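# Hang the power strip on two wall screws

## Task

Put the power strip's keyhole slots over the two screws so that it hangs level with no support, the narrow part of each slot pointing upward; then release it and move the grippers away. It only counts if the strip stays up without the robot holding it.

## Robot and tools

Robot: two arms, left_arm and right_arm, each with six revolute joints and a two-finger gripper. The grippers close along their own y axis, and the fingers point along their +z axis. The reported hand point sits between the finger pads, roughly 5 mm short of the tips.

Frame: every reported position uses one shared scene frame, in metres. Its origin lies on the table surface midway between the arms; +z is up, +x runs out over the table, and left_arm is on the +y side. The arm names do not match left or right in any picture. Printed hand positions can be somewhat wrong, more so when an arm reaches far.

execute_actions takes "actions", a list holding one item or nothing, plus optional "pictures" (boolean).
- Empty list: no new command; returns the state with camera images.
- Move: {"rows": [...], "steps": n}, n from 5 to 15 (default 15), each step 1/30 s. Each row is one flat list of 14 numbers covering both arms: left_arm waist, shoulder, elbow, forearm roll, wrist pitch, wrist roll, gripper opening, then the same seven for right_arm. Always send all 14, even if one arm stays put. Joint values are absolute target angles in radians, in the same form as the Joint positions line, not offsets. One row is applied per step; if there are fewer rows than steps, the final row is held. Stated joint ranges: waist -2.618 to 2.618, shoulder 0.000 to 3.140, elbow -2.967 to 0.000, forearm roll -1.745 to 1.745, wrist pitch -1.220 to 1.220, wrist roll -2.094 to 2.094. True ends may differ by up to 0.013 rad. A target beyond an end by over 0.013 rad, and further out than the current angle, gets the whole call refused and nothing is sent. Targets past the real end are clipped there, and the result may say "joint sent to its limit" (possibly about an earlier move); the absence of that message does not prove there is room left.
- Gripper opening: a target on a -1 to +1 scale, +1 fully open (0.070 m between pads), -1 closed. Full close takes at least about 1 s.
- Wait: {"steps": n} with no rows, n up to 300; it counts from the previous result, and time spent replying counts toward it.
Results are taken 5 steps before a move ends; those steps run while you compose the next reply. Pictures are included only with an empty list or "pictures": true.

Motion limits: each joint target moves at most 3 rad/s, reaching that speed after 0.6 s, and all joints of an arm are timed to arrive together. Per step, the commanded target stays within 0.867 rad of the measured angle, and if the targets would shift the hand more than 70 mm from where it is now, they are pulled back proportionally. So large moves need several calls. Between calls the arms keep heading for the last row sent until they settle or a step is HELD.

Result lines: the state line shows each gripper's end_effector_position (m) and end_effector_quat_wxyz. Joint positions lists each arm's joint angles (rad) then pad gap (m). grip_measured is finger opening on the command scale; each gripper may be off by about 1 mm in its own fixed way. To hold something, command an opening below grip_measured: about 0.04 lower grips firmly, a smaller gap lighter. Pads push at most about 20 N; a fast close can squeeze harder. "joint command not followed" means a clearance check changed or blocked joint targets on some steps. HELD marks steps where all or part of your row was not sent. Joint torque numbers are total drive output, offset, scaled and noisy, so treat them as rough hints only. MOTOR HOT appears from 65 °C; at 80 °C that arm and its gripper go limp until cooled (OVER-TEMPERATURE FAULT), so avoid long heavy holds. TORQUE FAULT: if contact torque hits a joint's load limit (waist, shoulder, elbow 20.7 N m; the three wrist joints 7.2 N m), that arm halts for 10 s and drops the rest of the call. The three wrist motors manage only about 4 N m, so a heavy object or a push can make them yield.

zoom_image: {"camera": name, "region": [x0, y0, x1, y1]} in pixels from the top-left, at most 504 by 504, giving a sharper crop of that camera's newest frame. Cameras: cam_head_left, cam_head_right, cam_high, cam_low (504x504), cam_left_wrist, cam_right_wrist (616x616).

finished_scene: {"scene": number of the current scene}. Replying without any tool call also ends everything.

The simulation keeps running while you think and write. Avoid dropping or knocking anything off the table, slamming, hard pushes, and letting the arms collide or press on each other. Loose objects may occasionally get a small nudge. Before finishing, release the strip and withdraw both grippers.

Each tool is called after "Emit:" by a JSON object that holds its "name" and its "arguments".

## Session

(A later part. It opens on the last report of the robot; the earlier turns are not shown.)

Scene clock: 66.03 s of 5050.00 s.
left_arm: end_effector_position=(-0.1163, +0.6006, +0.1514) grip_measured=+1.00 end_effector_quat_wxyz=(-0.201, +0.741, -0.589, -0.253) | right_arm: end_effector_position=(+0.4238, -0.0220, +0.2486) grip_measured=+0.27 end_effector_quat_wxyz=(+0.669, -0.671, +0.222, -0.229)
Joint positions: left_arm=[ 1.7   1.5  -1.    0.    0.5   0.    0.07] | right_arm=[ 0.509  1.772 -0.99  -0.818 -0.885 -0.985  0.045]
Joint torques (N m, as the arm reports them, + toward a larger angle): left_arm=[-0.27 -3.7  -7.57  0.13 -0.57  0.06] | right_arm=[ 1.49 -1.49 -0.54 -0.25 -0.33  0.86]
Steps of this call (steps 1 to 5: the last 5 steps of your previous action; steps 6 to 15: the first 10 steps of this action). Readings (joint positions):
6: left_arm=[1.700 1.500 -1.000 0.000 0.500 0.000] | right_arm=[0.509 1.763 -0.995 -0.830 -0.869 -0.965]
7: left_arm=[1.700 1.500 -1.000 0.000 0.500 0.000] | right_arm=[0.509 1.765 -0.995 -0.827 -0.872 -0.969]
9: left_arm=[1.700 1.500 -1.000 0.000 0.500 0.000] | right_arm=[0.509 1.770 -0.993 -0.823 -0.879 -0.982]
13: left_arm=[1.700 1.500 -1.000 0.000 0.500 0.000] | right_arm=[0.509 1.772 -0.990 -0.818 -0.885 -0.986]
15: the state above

Emit:
{"name": "execute_actions", "arguments": {"actions": [{"steps":20}], "pictures": true}}

Emit:
{"name": "zoom_image", "arguments": {"camera": "cam_low", "region": [250, 200, 350, 280]}}

Scene clock: 66.70 s of 5050.00 s.
left_arm: end_effector_position=(-0.1163, +0.6006, +0.1514) grip_measured=+1.00 end_effector_quat_wxyz=(-0.201, +0.741, -0.589, -0.253) | right_arm: end_effector_position=(+0.4235, -0.0221, +0.2496) grip_measured=+0.27 end_effector_quat_wxyz=(+0.669, -0.672, +0.225, -0.227)
Joint positions: left_arm=[ 1.7   1.5  -1.    0.    0.5   0.    0.07] | right_arm=[ 0.51   1.767 -0.992 -0.825 -0.876 -0.971  0.045]
Joint torques (N m, as the arm reports them, + toward a larger angle): left_arm=[-0.32 -3.69 -7.62  0.13 -0.59  0.06] | right_arm=[ 2.27 -4.18 -3.65 -0.62 -0.82  0.34]
Kept back: nothing.
Steps of this call (steps 1 to 5: the last 5 steps of your previous action; steps 6 to 20: the robot went on to your last target). Readings (joint positions):
1: left_arm=[1.700 1.500 -1.000 0.000 0.500 0.000] | right_arm=[0.509 1.772 -0.990 -0.818 -0.885 -0.984]
2: left_arm=[1.700 1.500 -1.000 0.000 0.500 0.000] | right_arm=[0.509 1.770 -0.991 -0.821 -0.881 -0.977]
4: left_arm=[1.700 1.500 -1.000 0.000 0.500 0.000] | right_arm=[0.510 1.768 -0.992 -0.824 -0.876 -0.970]
8: left_arm=[1.700 1.500 -1.000 0.000 0.500 0.000] | right_arm=[0.510 1.768 -0.992 -0.824 -0.876 -0.971]
20: the state above

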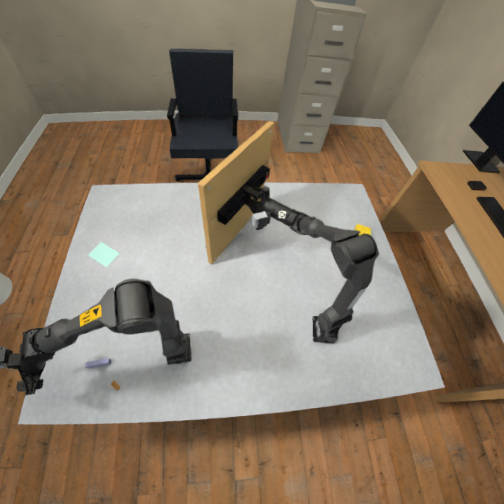

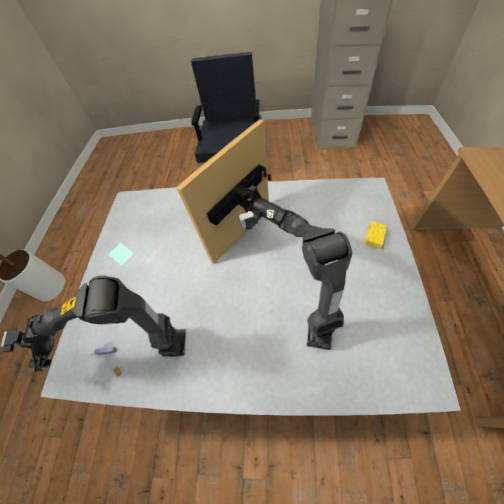

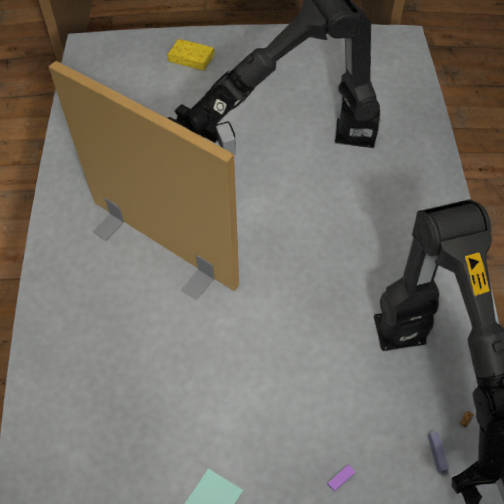

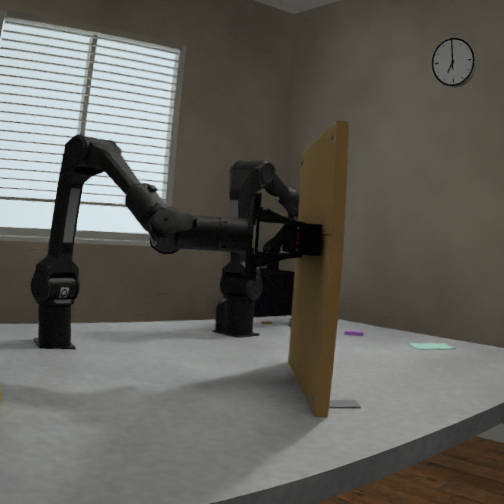

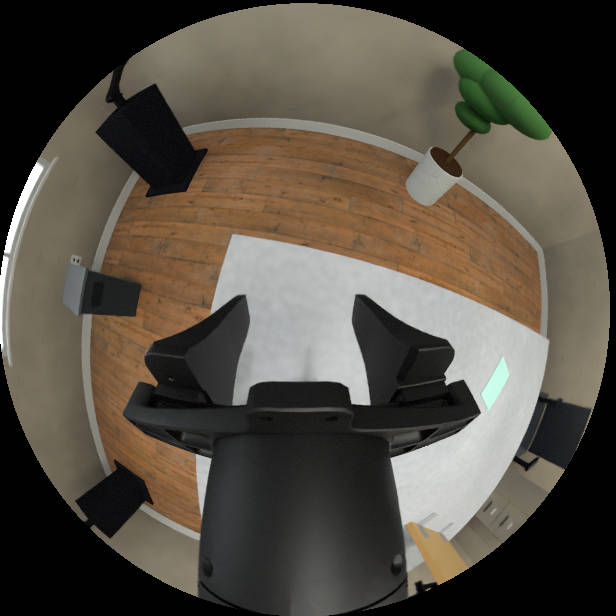

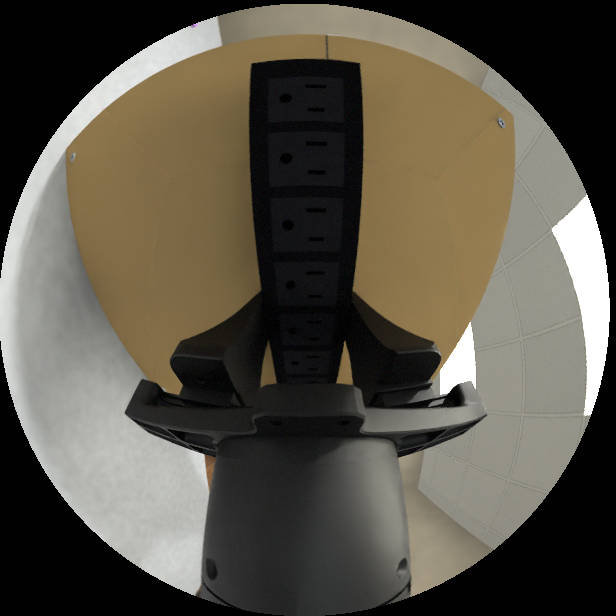

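Region (250, 200, 350, 280) of cam_low's 504x504 image, scaled by 5.040, with more detail than that image has; it fills the top 403 rows of this view, and the rest is white.

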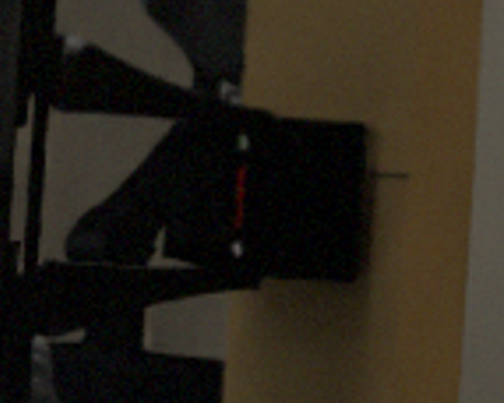

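Emit:
{"name": "execute_actions", "arguments": {"actions": []}}

Scene clock: 68.00 s of 5050.00 s.
left_arm: end_effector_position=(-0.1163, +0.6006, +0.1514) grip_measured=+1.00 end_effector_quat_wxyz=(-0.201, +0.741, -0.589, -0.253) | right_arm: end_effector_position=(+0.4231, -0.0216, +0.2506) grip_measured=+0.27 end_effector_quat_wxyz=(+0.669, -0.671, +0.223, -0.227)
Joint positions: left_arm=[ 1.7   1.5  -1.    0.    0.5   0.    0.07] | right_arm=[ 0.51   1.766 -0.993 -0.825 -0.877 -0.972  0.045]
Joint torques (N m, as the arm reports them, + toward a larger angle): left_arm=[-0.3  -3.68 -7.54  0.14 -0.57  0.07] | right_arm=[ 1.83 -5.8  -5.27 -0.09 -1.68  0.06]
Kept back: nothing.
Steps of this call (steps 1 to 15: the robot went on to your last target; steps 16 to 39: nothing new was sent). Readings (joint positions):
1: left_arm=[1.700 1.500 -1.000 0.000 0.500 0.000] | right_arm=[0.510 1.767 -0.992 -0.825 -0.876 -0.971]
2: left_arm=[1.700 1.500 -1.000 0.000 0.500 0.000] | right_arm=[0.510 1.767 -0.992 -0.825 -0.876 -0.971]
4: left_arm=[1.700 1.500 -1.000 0.000 0.500 0.000] | right_arm=[0.510 1.767 -0.993 -0.825 -0.876 -0.972]
8: left_arm=[1.700 1.500 -1.000 0.000 0.500 0.000] | right_arm=[0.510 1.767 -0.993 -0.825 -0.876 -0.972]
39: the state above
All arms were judged still, so your last target was given up. Only a new action makes them travel on or press farther. Fingers that are still opening or closing keep moving.

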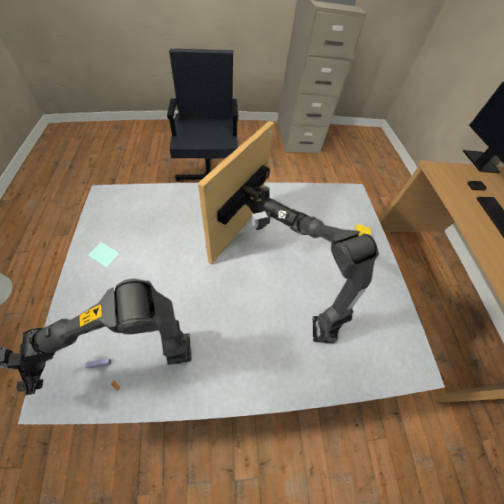

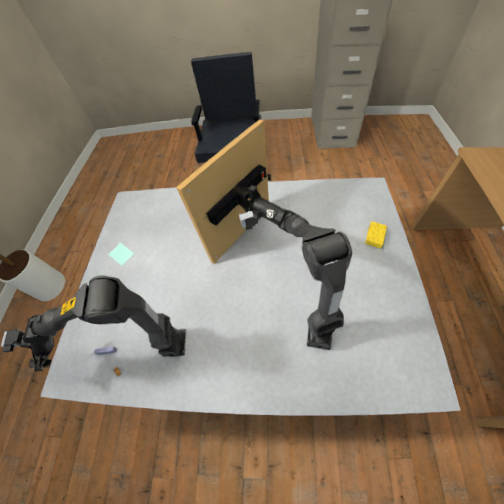

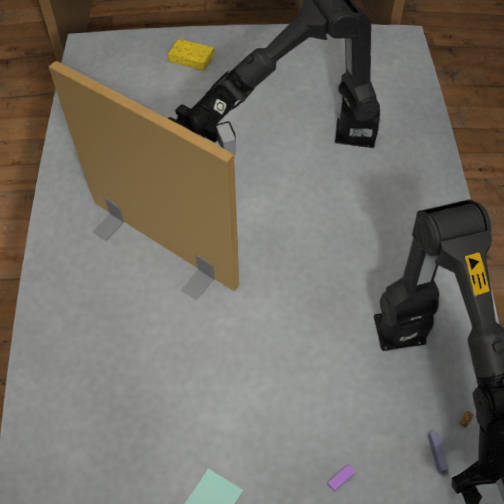

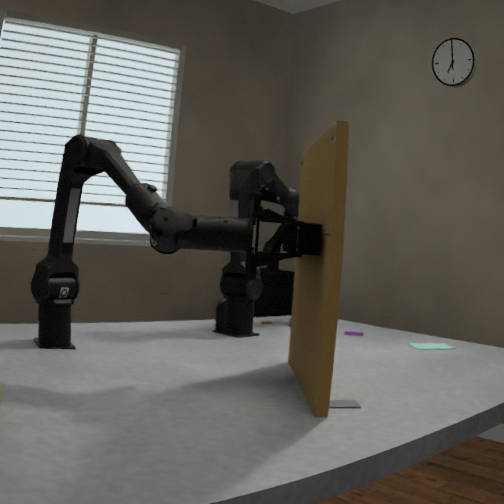

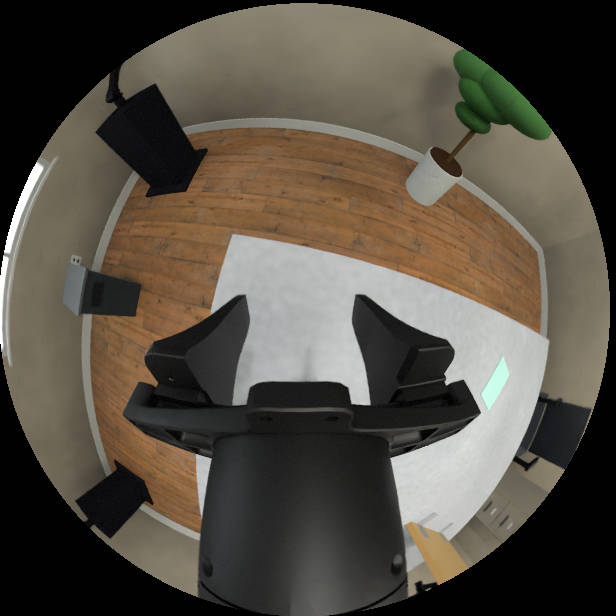

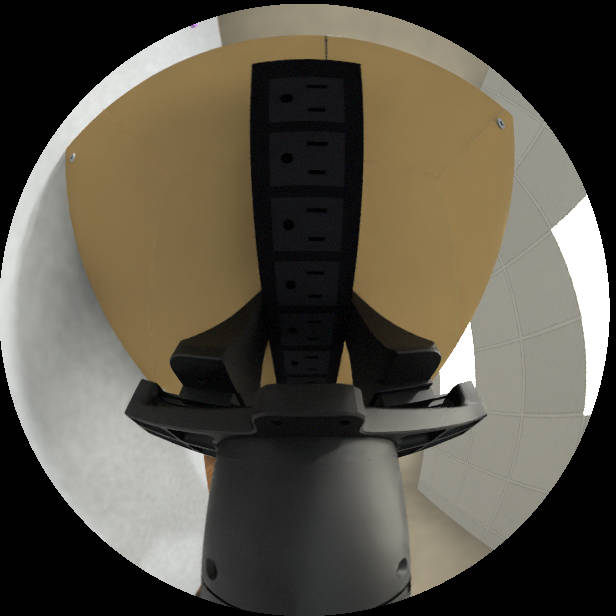

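Emit:
{"name": "execute_actions", "arguments": {"actions": [{"rows":[[1.7,1.5,-1.0,0,0.5,0,1,0.5101,1.7657,-0.9937,-0.8247,-0.8771,-0.9719,0.42]],"steps":15}], "pictures": true}}

Scene clock: 68.67 s of 5050.00 s.
left_arm: end_effector_position=(-0.1163, +0.6006, +0.1514) grip_measured=+1.00 end_effector_quat_wxyz=(-0.201, +0.741, -0.589, -0.253) | right_arm: end_effector_position=(+0.4224, -0.0208, +0.2513) grip_measured=+0.42 end_effector_quat_wxyz=(+0.670, -0.671, +0.222, -0.227)
Joint positions: left_arm=[ 1.7   1.5  -1.    0.    0.5   0.    0.07] | right_arm=[ 0.512  1.765 -0.994 -0.826 -0.879 -0.972  0.05 ]
Joint torques (N m, as the arm reports them, + toward a larger angle): left_arm=[-0.24 -3.64 -7.58  0.13 -0.57  0.07] | right_arm=[-0.69 -5.09 -5.43  0.83 -0.9   0.07]
Steps of this call (steps 1 to 10: nothing new was sent; steps 11 to 20: the first 10 steps of this action). Readings (joint positions):
11: left_arm=[1.700 1.500 -1.000 0.000 0.500 0.000] | right_arm=[0.511 1.766 -0.993 -0.826 -0.878 -0.972]
12: left_arm=[1.700 1.500 -1.000 0.000 0.500 0.000] | right_arm=[0.512 1.765 -0.994 -0.826 -0.879 -0.972]
14: left_arm=[1.700 1.500 -1.000 0.000 0.500 0.000] | right_arm=[0.512 1.765 -0.994 -0.826 -0.879 -0.972]
18: left_arm=[1.700 1.500 -1.000 0.000 0.500 0.000] | right_arm=[0.512 1.765 -0.994 -0.826 -0.879 -0.972]
20: the state above

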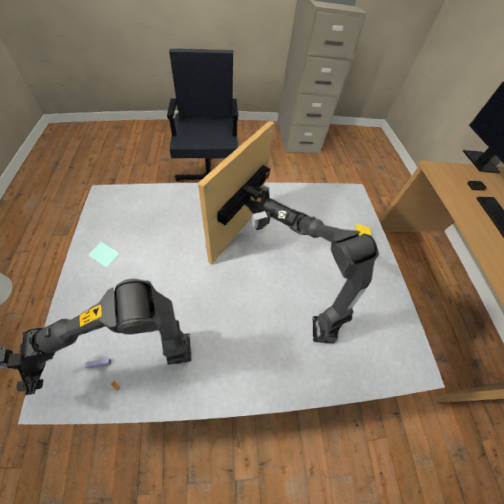

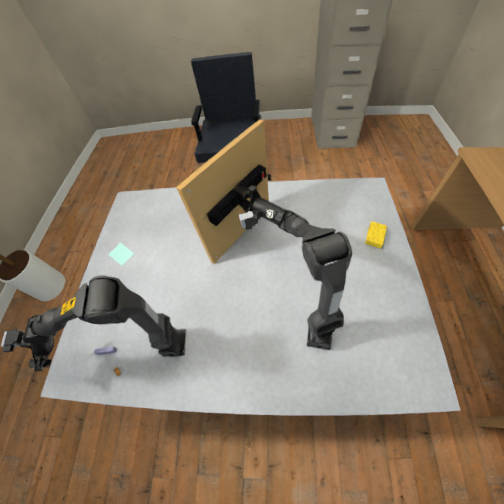

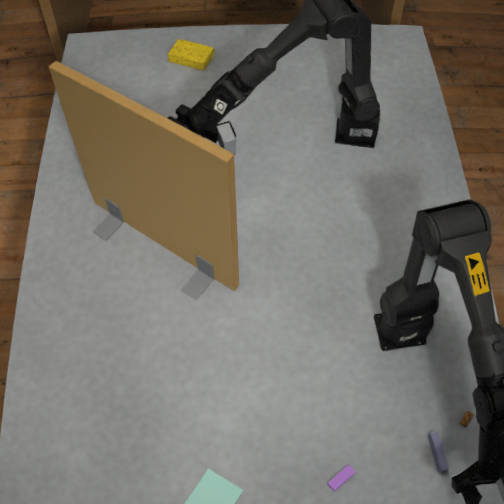

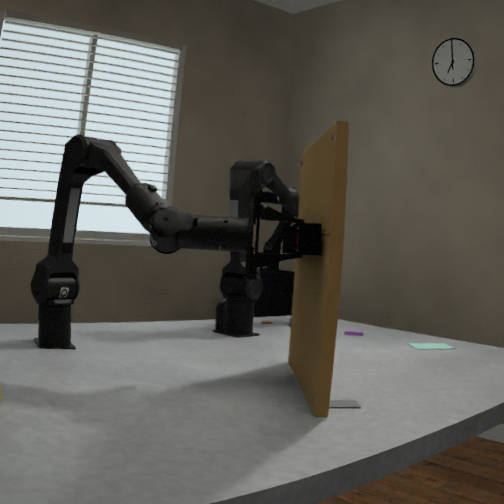

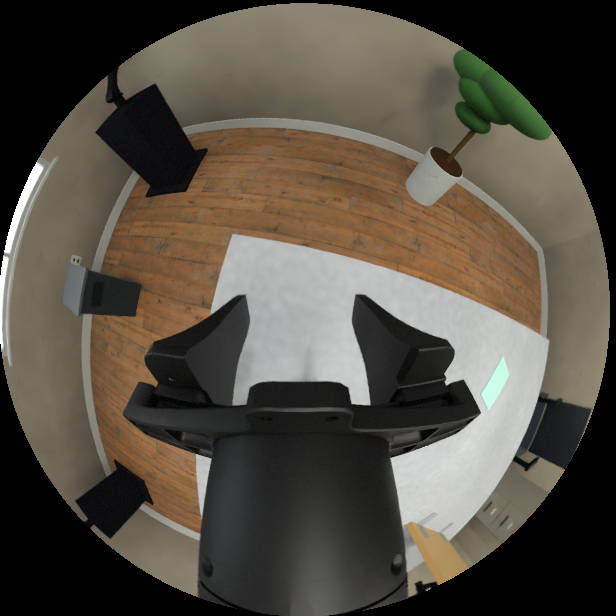

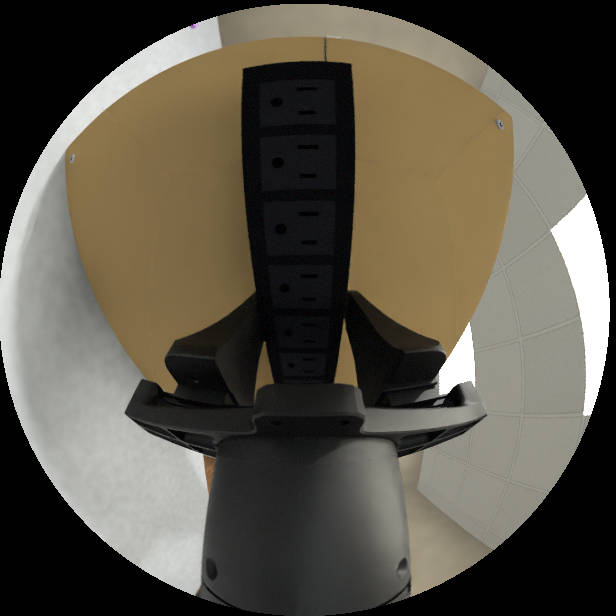

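Emit:
{"name": "execute_actions", "arguments": {"actions": [{"rows":[[1.7,1.5,-1.0,0,0.5,0,1,0.5101,1.7678,-0.9919,-0.8223,-0.8797,-0.9757,0.42],[1.7,1.5,-1.0,0,0.5,0,1,0.5101,1.7678,-0.9919,-0.8223,-0.8797,-0.9757,0.42],[1.7,1.5,-1.0,0,0.5,0,1,0.5101,1.7699,-0.990,-0.8199,-0.8823,-0.9795,0.42],[1.7,1.5,-1.0,0,0.5,0,1,0.5101,1.7699,-0.990,-0.8199,-0.8823,-0.9795,0.42],[1.7,1.5,-1.0,0,0.5,0,1,0.5101,1.772,-0.9882,-0.8175,-0.8849,-0.9833,0.42],[1.7,1.5,-1.0,0,0.5,0,1,0.5101,1.772,-0.9882,-0.8175,-0.8849,-0.9833,0.42],[1.7,1.5,-1.0,0,0.5,0,1,0.5101,1.7741,-0.9864,-0.8151,-0.8875,-0.9871,0.42]],"steps":15}]}}

Emit:
{"name": "execute_actions", "arguments": {"actions": []}}

Scene clock: 69.33 s of 5050.00 s.
left_arm: end_effector_position=(-0.1163, +0.6006, +0.1514) grip_measured=+1.00 end_effector_quat_wxyz=(-0.201, +0.741, -0.589, -0.253) | right_arm: end_effector_position=(+0.4236, -0.0219, +0.2473) grip_measured=+0.42 end_effector_quat_wxyz=(+0.670, -0.671, +0.223, -0.228)
Joint positions: left_arm=[ 1.7   1.5  -1.    0.    0.5   0.    0.07] | right_arm=[ 0.51   1.774 -0.987 -0.815 -0.888 -0.988  0.05 ]
Joint torques (N m, as the arm reports them, + toward a larger angle): left_arm=[-0.28 -3.68 -7.6   0.13 -0.57  0.06] | right_arm=[-1.44 -4.82 -4.18  1.26 -1.27  0.09]
Steps of this call (steps 1 to 5: the last 5 steps of your previous action; steps 6 to 10: the robot went on to your last target; steps 11 to 20: the first 10 steps of this action). Readings (joint positions):
11: left_arm=[1.700 1.500 -1.000 0.000 0.500 0.000] | right_arm=[0.511 1.766 -0.994 -0.826 -0.877 -0.972]
12: left_arm=[1.700 1.500 -1.000 0.000 0.500 0.000] | right_arm=[0.511 1.767 -0.993 -0.824 -0.879 -0.975]
14: left_arm=[1.700 1.500 -1.000 0.000 0.500 0.000] | right_arm=[0.511 1.769 -0.992 -0.821 -0.881 -0.980]
18: left_arm=[1.700 1.500 -1.000 0.000 0.500 0.000] | right_arm=[0.510 1.774 -0.988 -0.815 -0.887 -0.987]
20: the state above

Scene clock: 69.50 s of 5050.00 s.
left_arm: end_effector_position=(-0.1163, +0.6006, +0.1514) grip_measured=+1.00 end_effector_quat_wxyz=(-0.201, +0.741, -0.589, -0.253) | right_arm: end_effector_position=(+0.4236, -0.0219, +0.2472) grip_measured=+0.42 end_effector_quat_wxyz=(+0.670, -0.671, +0.223, -0.228)
Joint positions: left_arm=[ 1.7   1.5  -1.    0.    0.5   0.    0.07] | right_arm=[ 0.51   1.774 -0.987 -0.815 -0.888 -0.988  0.05 ]
Joint torques (N m, as the arm reports them, + toward a larger angle): left_arm=[-0.26 -3.66 -7.51  0.12 -0.58  0.05] | right_arm=[-1.39 -4.69 -3.87  1.15 -1.25  0.21]
Kept back: nothing.
Steps of this call (steps 1 to 5: the last 5 steps of your previous action). Readings (joint positions):
1: left_arm=[1.700 1.500 -1.000 0.000 0.500 0.000] | right_arm=[0.510 1.774 -0.987 -0.815 -0.888 -0.988]
2: left_arm=[1.700 1.500 -1.000 0.000 0.500 0.000] | right_arm=[0.510 1.774 -0.987 -0.815 -0.888 -0.988]
4: left_arm=[1.700 1.500 -1.000 0.000 0.500 0.000] | right_arm=[0.510 1.774 -0.987 -0.815 -0.888 -0.988]
5: the state above

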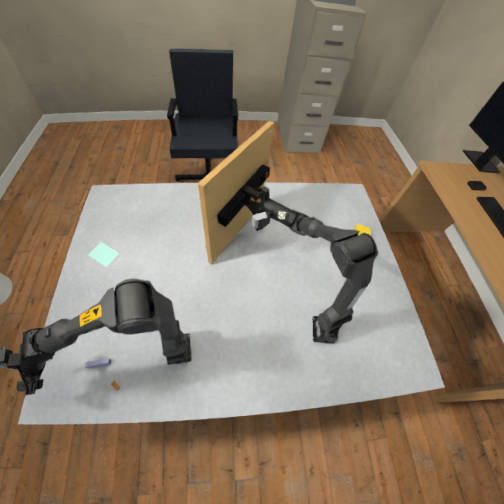

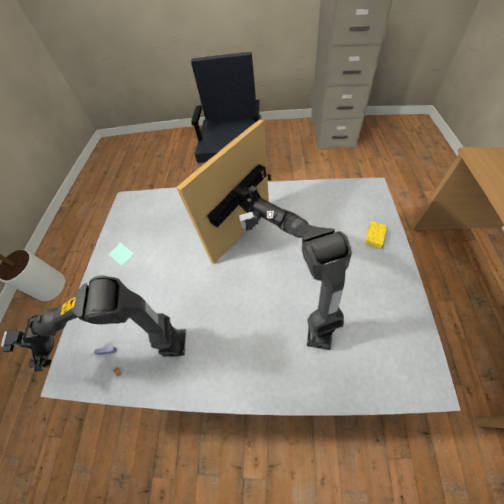

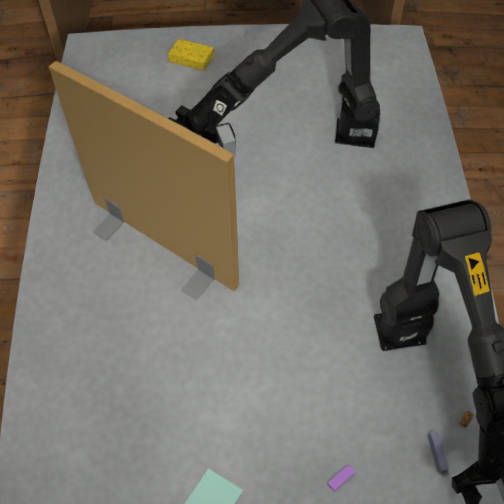

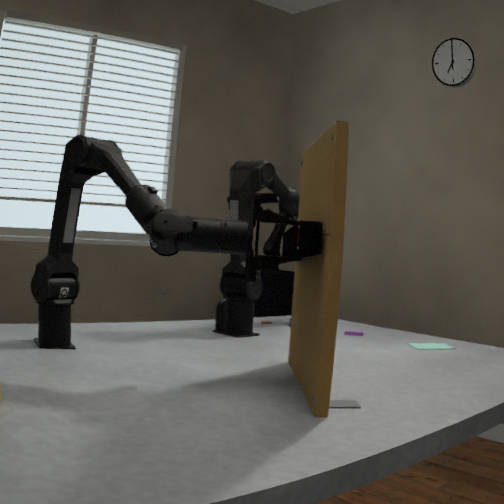

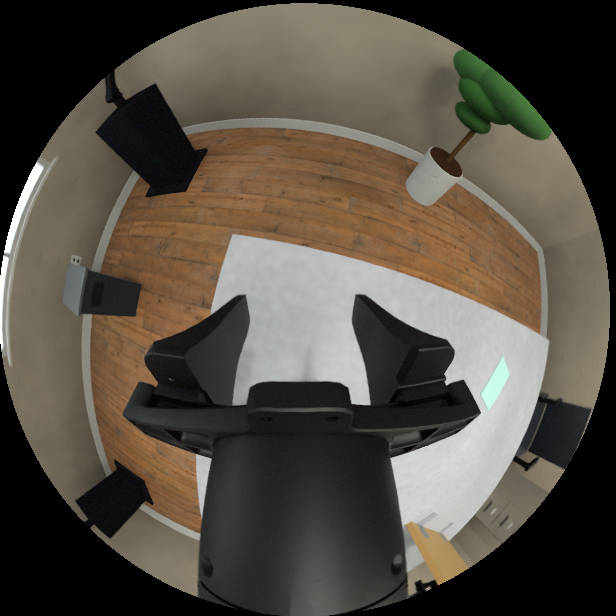

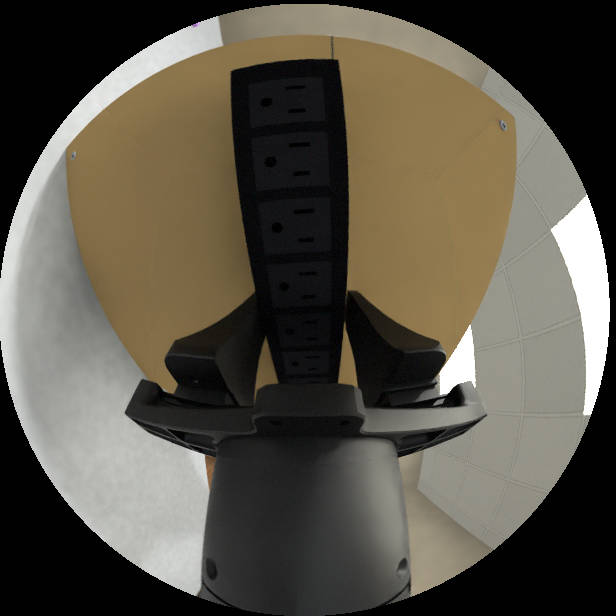

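Emit:
{"name": "zoom_image", "arguments": {"camera": "cam_low", "region": [260, 195, 350, 275]}}

Emit:
{"name": "zoom_image", "arguments": {"camera": "cam_head_right", "region": [195, 150, 285, 235]}}

Region (260, 195, 350, 275) of cam_low's 504x504 image, scaled by 5.600, with more detail than that image has.

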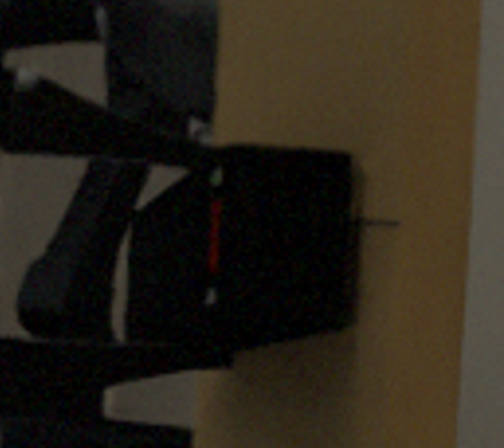

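Region (195, 150, 285, 235) of cam_head_right's 504x504 image, scaled by 5.600, with more detail than that image has.

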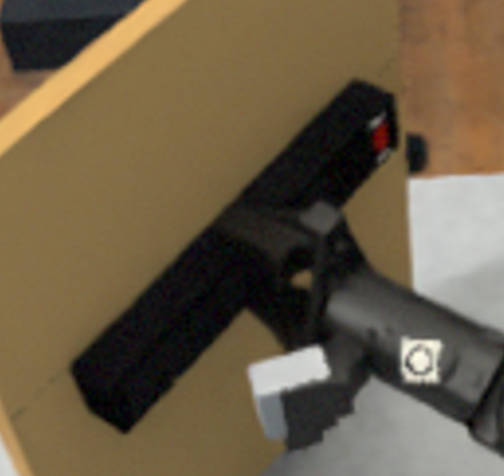

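Emit:
{"name": "execute_actions", "arguments": {"actions": [{"rows":[[1.7,1.5,-1.0,0,0.5,0,1,0.5101,1.7762,-0.9846,-0.8127,-0.8901,-0.9909,0.42],[1.7,1.5,-1.0,0,0.5,0,1,0.5101,1.7762,-0.9846,-0.8127,-0.8901,-0.9909,0.42],[1.7,1.5,-1.0,0,0.5,0,1,0.5101,1.7783,-0.9827,-0.8103,-0.8927,-0.9947,0.42],[1.7,1.5,-1.0,0,0.5,0,1,0.5101,1.7783,-0.9827,-0.8103,-0.8927,-0.9947,0.42],[1.7,1.5,-1.0,0,0.5,0,1,0.5101,1.7804,-0.9809,-0.8079,-0.8953,-0.9985,0.42]],"steps":15}], "pictures": true}}

Scene clock: 70.30 s of 5050.00 s.
left_arm: end_effector_position=(-0.1163, +0.6006, +0.1514) grip_measured=+1.00 end_effector_quat_wxyz=(-0.201, +0.741, -0.589, -0.253) | right_arm: end_effector_position=(+0.4233, -0.0220, +0.2447) grip_measured=+0.42 end_effector_quat_wxyz=(+0.670, -0.670, +0.223, -0.228)
Joint positions: left_arm=[ 1.7   1.5  -1.    0.    0.5   0.    0.07] | right_arm=[ 0.51   1.78  -0.981 -0.808 -0.897 -0.999  0.05 ]
Joint torques (N m, as the arm reports them, + toward a larger angle): left_arm=[-0.27 -3.66 -7.56  0.14 -0.58  0.07] | right_arm=[-0.79 -3.74 -3.17  0.81 -0.59  0.03]
Steps of this call (steps 1 to 14: the robot went on to your last target; steps 15 to 24: the first 10 steps of this action). Readings (joint positions):
15: left_arm=[1.700 1.500 -1.000 0.000 0.500 0.000] | right_arm=[0.510 1.774 -0.986 -0.814 -0.888 -0.988]
16: left_arm=[1.700 1.500 -1.000 0.000 0.500 0.000] | right_arm=[0.510 1.775 -0.985 -0.812 -0.891 -0.990]
18: left_arm=[1.700 1.500 -1.000 0.000 0.500 0.000] | right_arm=[0.510 1.777 -0.983 -0.810 -0.894 -0.994]
22: left_arm=[1.700 1.500 -1.000 0.000 0.500 0.000] | right_arm=[0.510 1.780 -0.981 -0.808 -0.897 -0.999]
24: the state above

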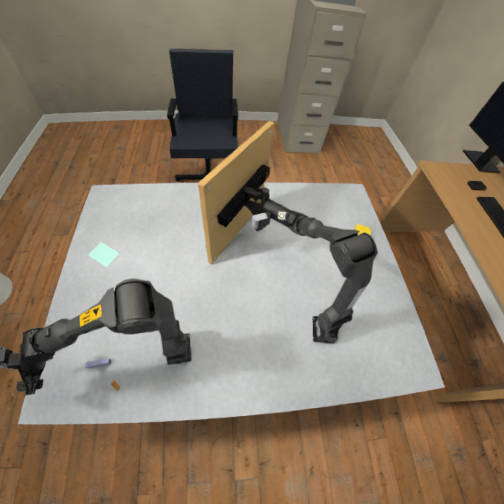

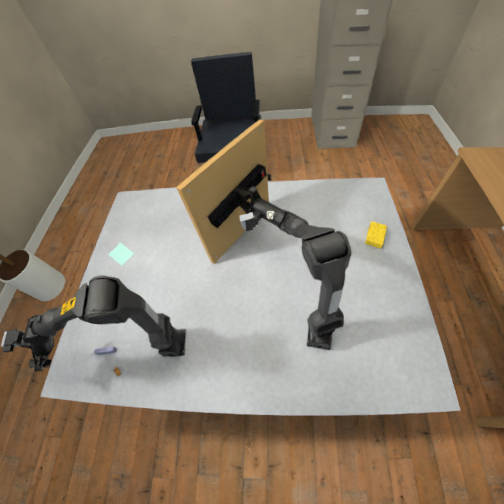

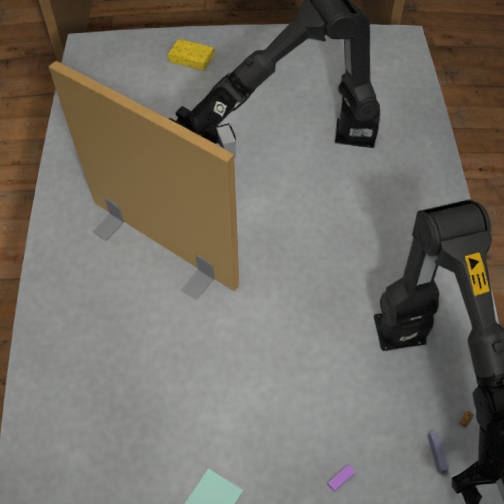

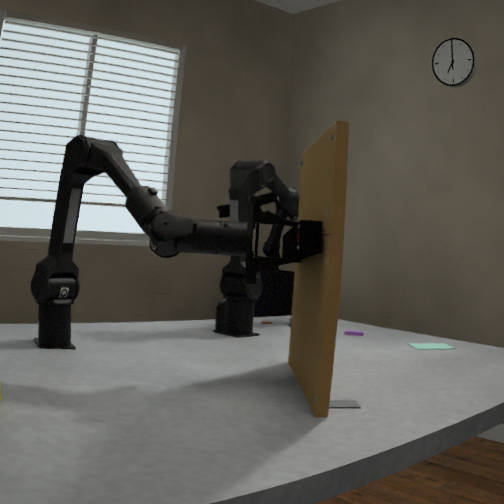

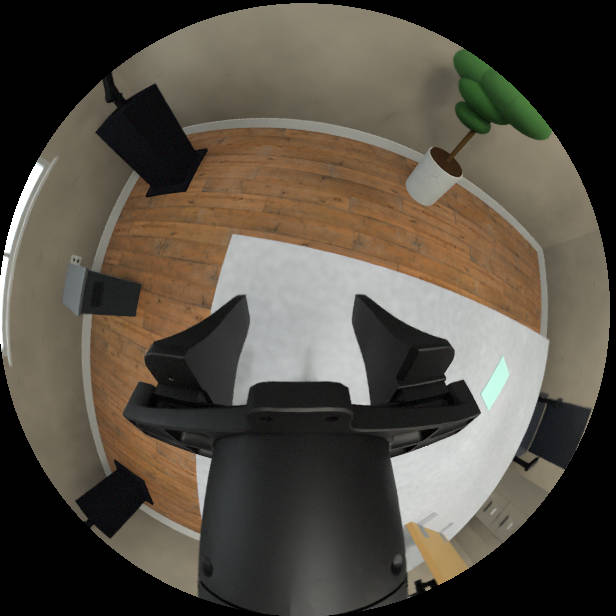

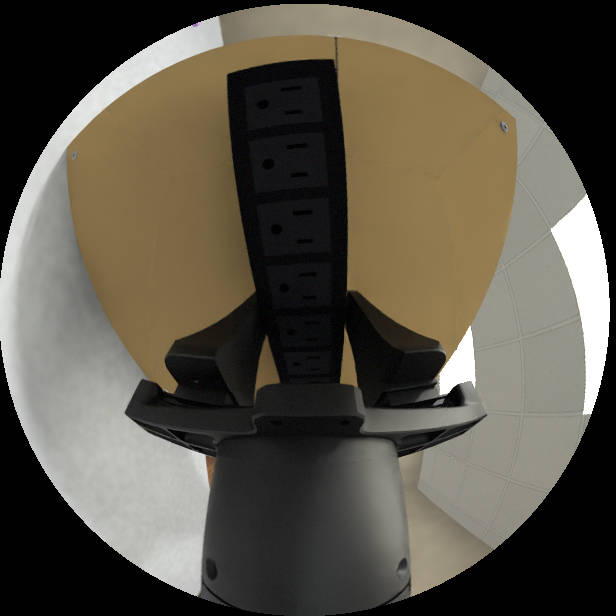

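Emit:
{"name": "zoom_image", "arguments": {"camera": "cam_head_left", "region": [210, 155, 280, 230]}}

Emit:
{"name": "zoom_image", "arguments": {"camera": "cam_low", "region": [280, 205, 340, 270]}}

Region (210, 155, 280, 230) of cam_head_left's 504x504 image, scaled by 6.720, with more detail than that image has; it fills the left 470 columns of this view, and the rest is white.

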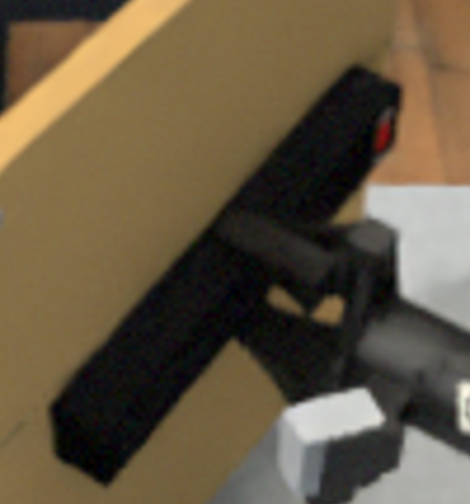

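Region (280, 205, 340, 270) of cam_low's 504x504 image, scaled by 7.754, with more detail than that image has; it fills the left 465 columns of this view, and the rest is white.

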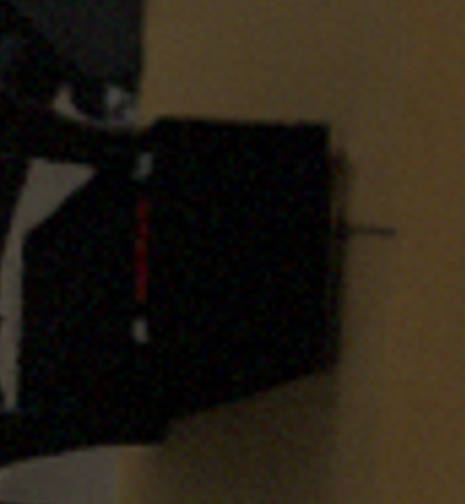

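Emit:
{"name": "execute_actions", "arguments": {"actions": [{"rows":[[1.7,1.5,-1.0,0,0.5,0,1,0.5101,1.7762,-0.9846,-0.8127,-0.8901,-0.9909,0.40],[1.7,1.5,-1.0,0,0.5,0,1,0.5101,1.772,-0.9882,-0.8175,-0.8849,-0.9833,0.38],[1.7,1.5,-1.0,0,0.5,0,1,0.5101,1.772,-0.9882,-0.8175,-0.8849,-0.9833,0.36],[1.7,1.5,-1.0,0,0.5,0,1,0.5101,1.7678,-0.9919,-0.8223,-0.8797,-0.9757,0.34],[1.7,1.5,-1.0,0,0.5,0,1,0.5101,1.7678,-0.9919,-0.8223,-0.8797,-0.9757,0.32],[1.7,1.5,-1.0,0,0.5,0,1,0.5101,1.7636,-0.9955,-0.8271,-0.8745,-0.9681,0.30],[1.7,1.5,-1.0,0,0.5,0,1,0.5101,1.7636,-0.9955,-0.8271,-0.8745,-0.9681,0.28],[1.7,1.5,-1.0,0,0.5,0,1,0.5101,1.7636,-0.9955,-0.8271,-0.8745,-0.9681,0.26],[1.7,1.5,-1.0,0,0.5,0,1,0.5101,1.7636,-0.9955,-0.8271,-0.8745,-0.9681,0.24]],"steps":15}]}}

Emit:
{"name": "execute_actions", "arguments": {"actions": [{"rows":[[1.7,1.5,-1.0,0,0.5,0,1,0.5121,1.7661,-0.999,-0.8256,-0.8727,-0.9684,0.24],[1.7,1.5,-1.0,0,0.5,0,1,0.5121,1.7661,-0.999,-0.8256,-0.8727,-0.9684,0.24],[1.7,1.5,-1.0,0,0.5,0,1,0.5141,1.7685,-1.0025,-0.8242,-0.8708,-0.9687,0.24],[1.7,1.5,-1.0,0,0.5,0,1,0.5141,1.7685,-1.0025,-0.8242,-0.8708,-0.9687,0.24],[1.7,1.5,-1.0,0,0.5,0,1,0.5161,1.771,-1.006,-0.8227,-0.869,-0.969,0.24],[1.7,1.5,-1.0,0,0.5,0,1,0.5161,1.771,-1.006,-0.8227,-0.869,-0.969,0.24],[1.7,1.5,-1.0,0,0.5,0,1,0.5181,1.7734,-1.0095,-0.8212,-0.8672,-0.9693,0.24]],"steps":15}], "pictures": true}}

Scene clock: 71.77 s of 5050.00 s.
left_arm: end_effector_position=(-0.1163, +0.6006, +0.1514) grip_measured=+1.00 end_effector_quat_wxyz=(-0.201, +0.741, -0.589, -0.253) | right_arm: end_effector_position=(+0.4230, -0.0217, +0.2479) grip_measured=+0.30 end_effector_quat_wxyz=(+0.667, -0.674, +0.226, -0.225)
Joint positions: left_arm=[ 1.7   1.5  -1.    0.    0.5   0.    0.07] | right_arm=[ 0.511  1.767 -0.991 -0.83  -0.871 -0.966  0.045]
Joint torques (N m, as the arm reports them, + toward a larger angle): left_arm=[-0.26 -3.65 -7.51  0.13 -0.58  0.06] | right_arm=[-0.73 -6.7  -7.62  1.54 -1.62 -0.31]
Steps of this call (steps 1 to 5: the last 5 steps of your previous action; steps 6 to 15: the robot went on to your last target; steps 16 to 34: nothing new was sent; steps 35 to 44: the first 10 steps of this action). Readings (joint positions):
35: left_arm=[1.700 1.500 -1.000 0.000 0.500 0.000] | right_arm=[0.510 1.780 -0.981 -0.808 -0.895 -0.998]
36: left_arm=[1.700 1.500 -1.000 0.000 0.500 0.000] | right_arm=[0.510 1.778 -0.982 -0.812 -0.890 -0.992]
38: left_arm=[1.700 1.500 -1.000 0.000 0.500 0.000] | right_arm=[0.510 1.774 -0.985 -0.821 -0.880 -0.980]
42: left_arm=[1.700 1.500 -1.000 0.000 0.500 0.000] | right_arm=[0.511 1.767 -0.991 -0.830 -0.871 -0.966]
44: the state above

Scene clock: 72.27 s of 5050.00 s.
left_arm: end_effector_position=(-0.1163, +0.6006, +0.1514) grip_measured=+1.00 end_effector_quat_wxyz=(-0.201, +0.741, -0.589, -0.253) | right_arm: end_effector_position=(+0.4241, -0.0195, +0.2512) grip_measured=+0.28 end_effector_quat_wxyz=(+0.668, -0.673, +0.221, -0.228)
Joint positions: left_arm=[ 1.7   1.5  -1.    0.    0.5   0.    0.07] | right_arm=[ 0.515  1.769 -1.003 -0.827 -0.869 -0.971  0.045]
Joint torques (N m, as the arm reports them, + toward a larger angle): left_arm=[-0.29 -3.67 -7.56  0.13 -0.57  0.05] | right_arm=[  1.82  -3.72 -12.8    4.25  -1.05   0.18]
Steps of this call (steps 1 to 5: the last 5 steps of your previous action; steps 6 to 15: the first 10 steps of this action). Readings (joint positions):
6: left_arm=[1.700 1.500 -1.000 0.000 0.500 0.000] | right_arm=[0.511 1.766 -0.993 -0.830 -0.872 -0.968]
7: left_arm=[1.700 1.500 -1.000 0.000 0.500 0.000] | right_arm=[0.512 1.767 -0.996 -0.828 -0.872 -0.968]
9: left_arm=[1.700 1.500 -1.000 0.000 0.500 0.000] | right_arm=[0.514 1.768 -1.000 -0.827 -0.872 -0.969]
13: left_arm=[1.700 1.500 -1.000 0.000 0.500 0.000] | right_arm=[0.515 1.769 -1.003 -0.827 -0.870 -0.971]
15: the state above

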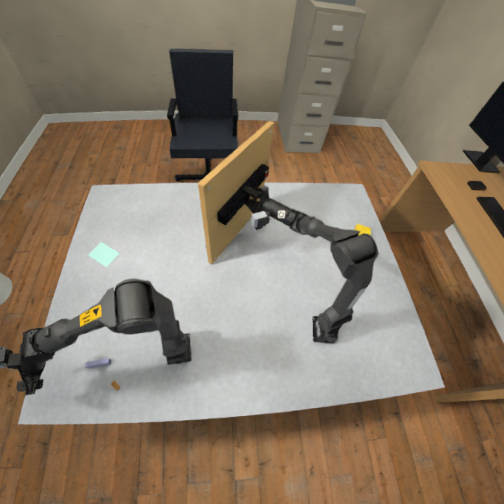

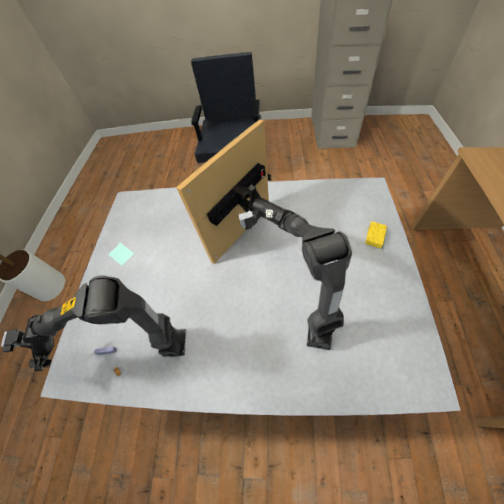

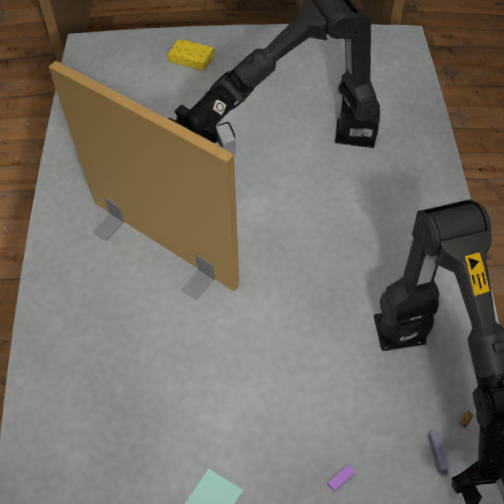

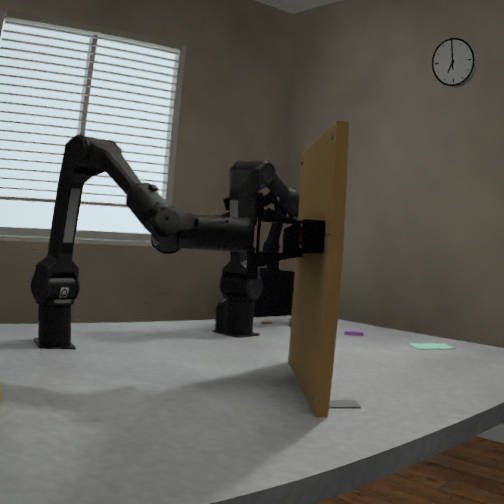

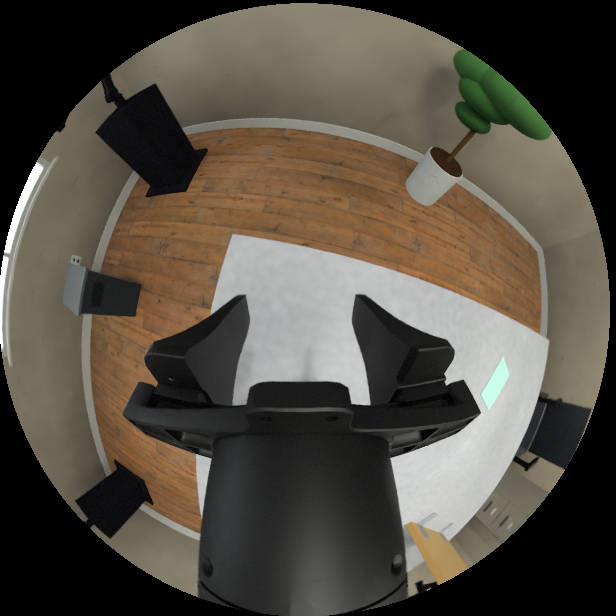

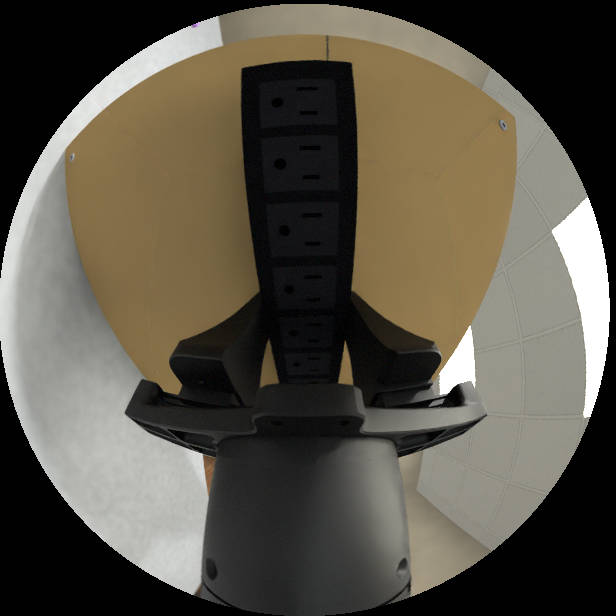

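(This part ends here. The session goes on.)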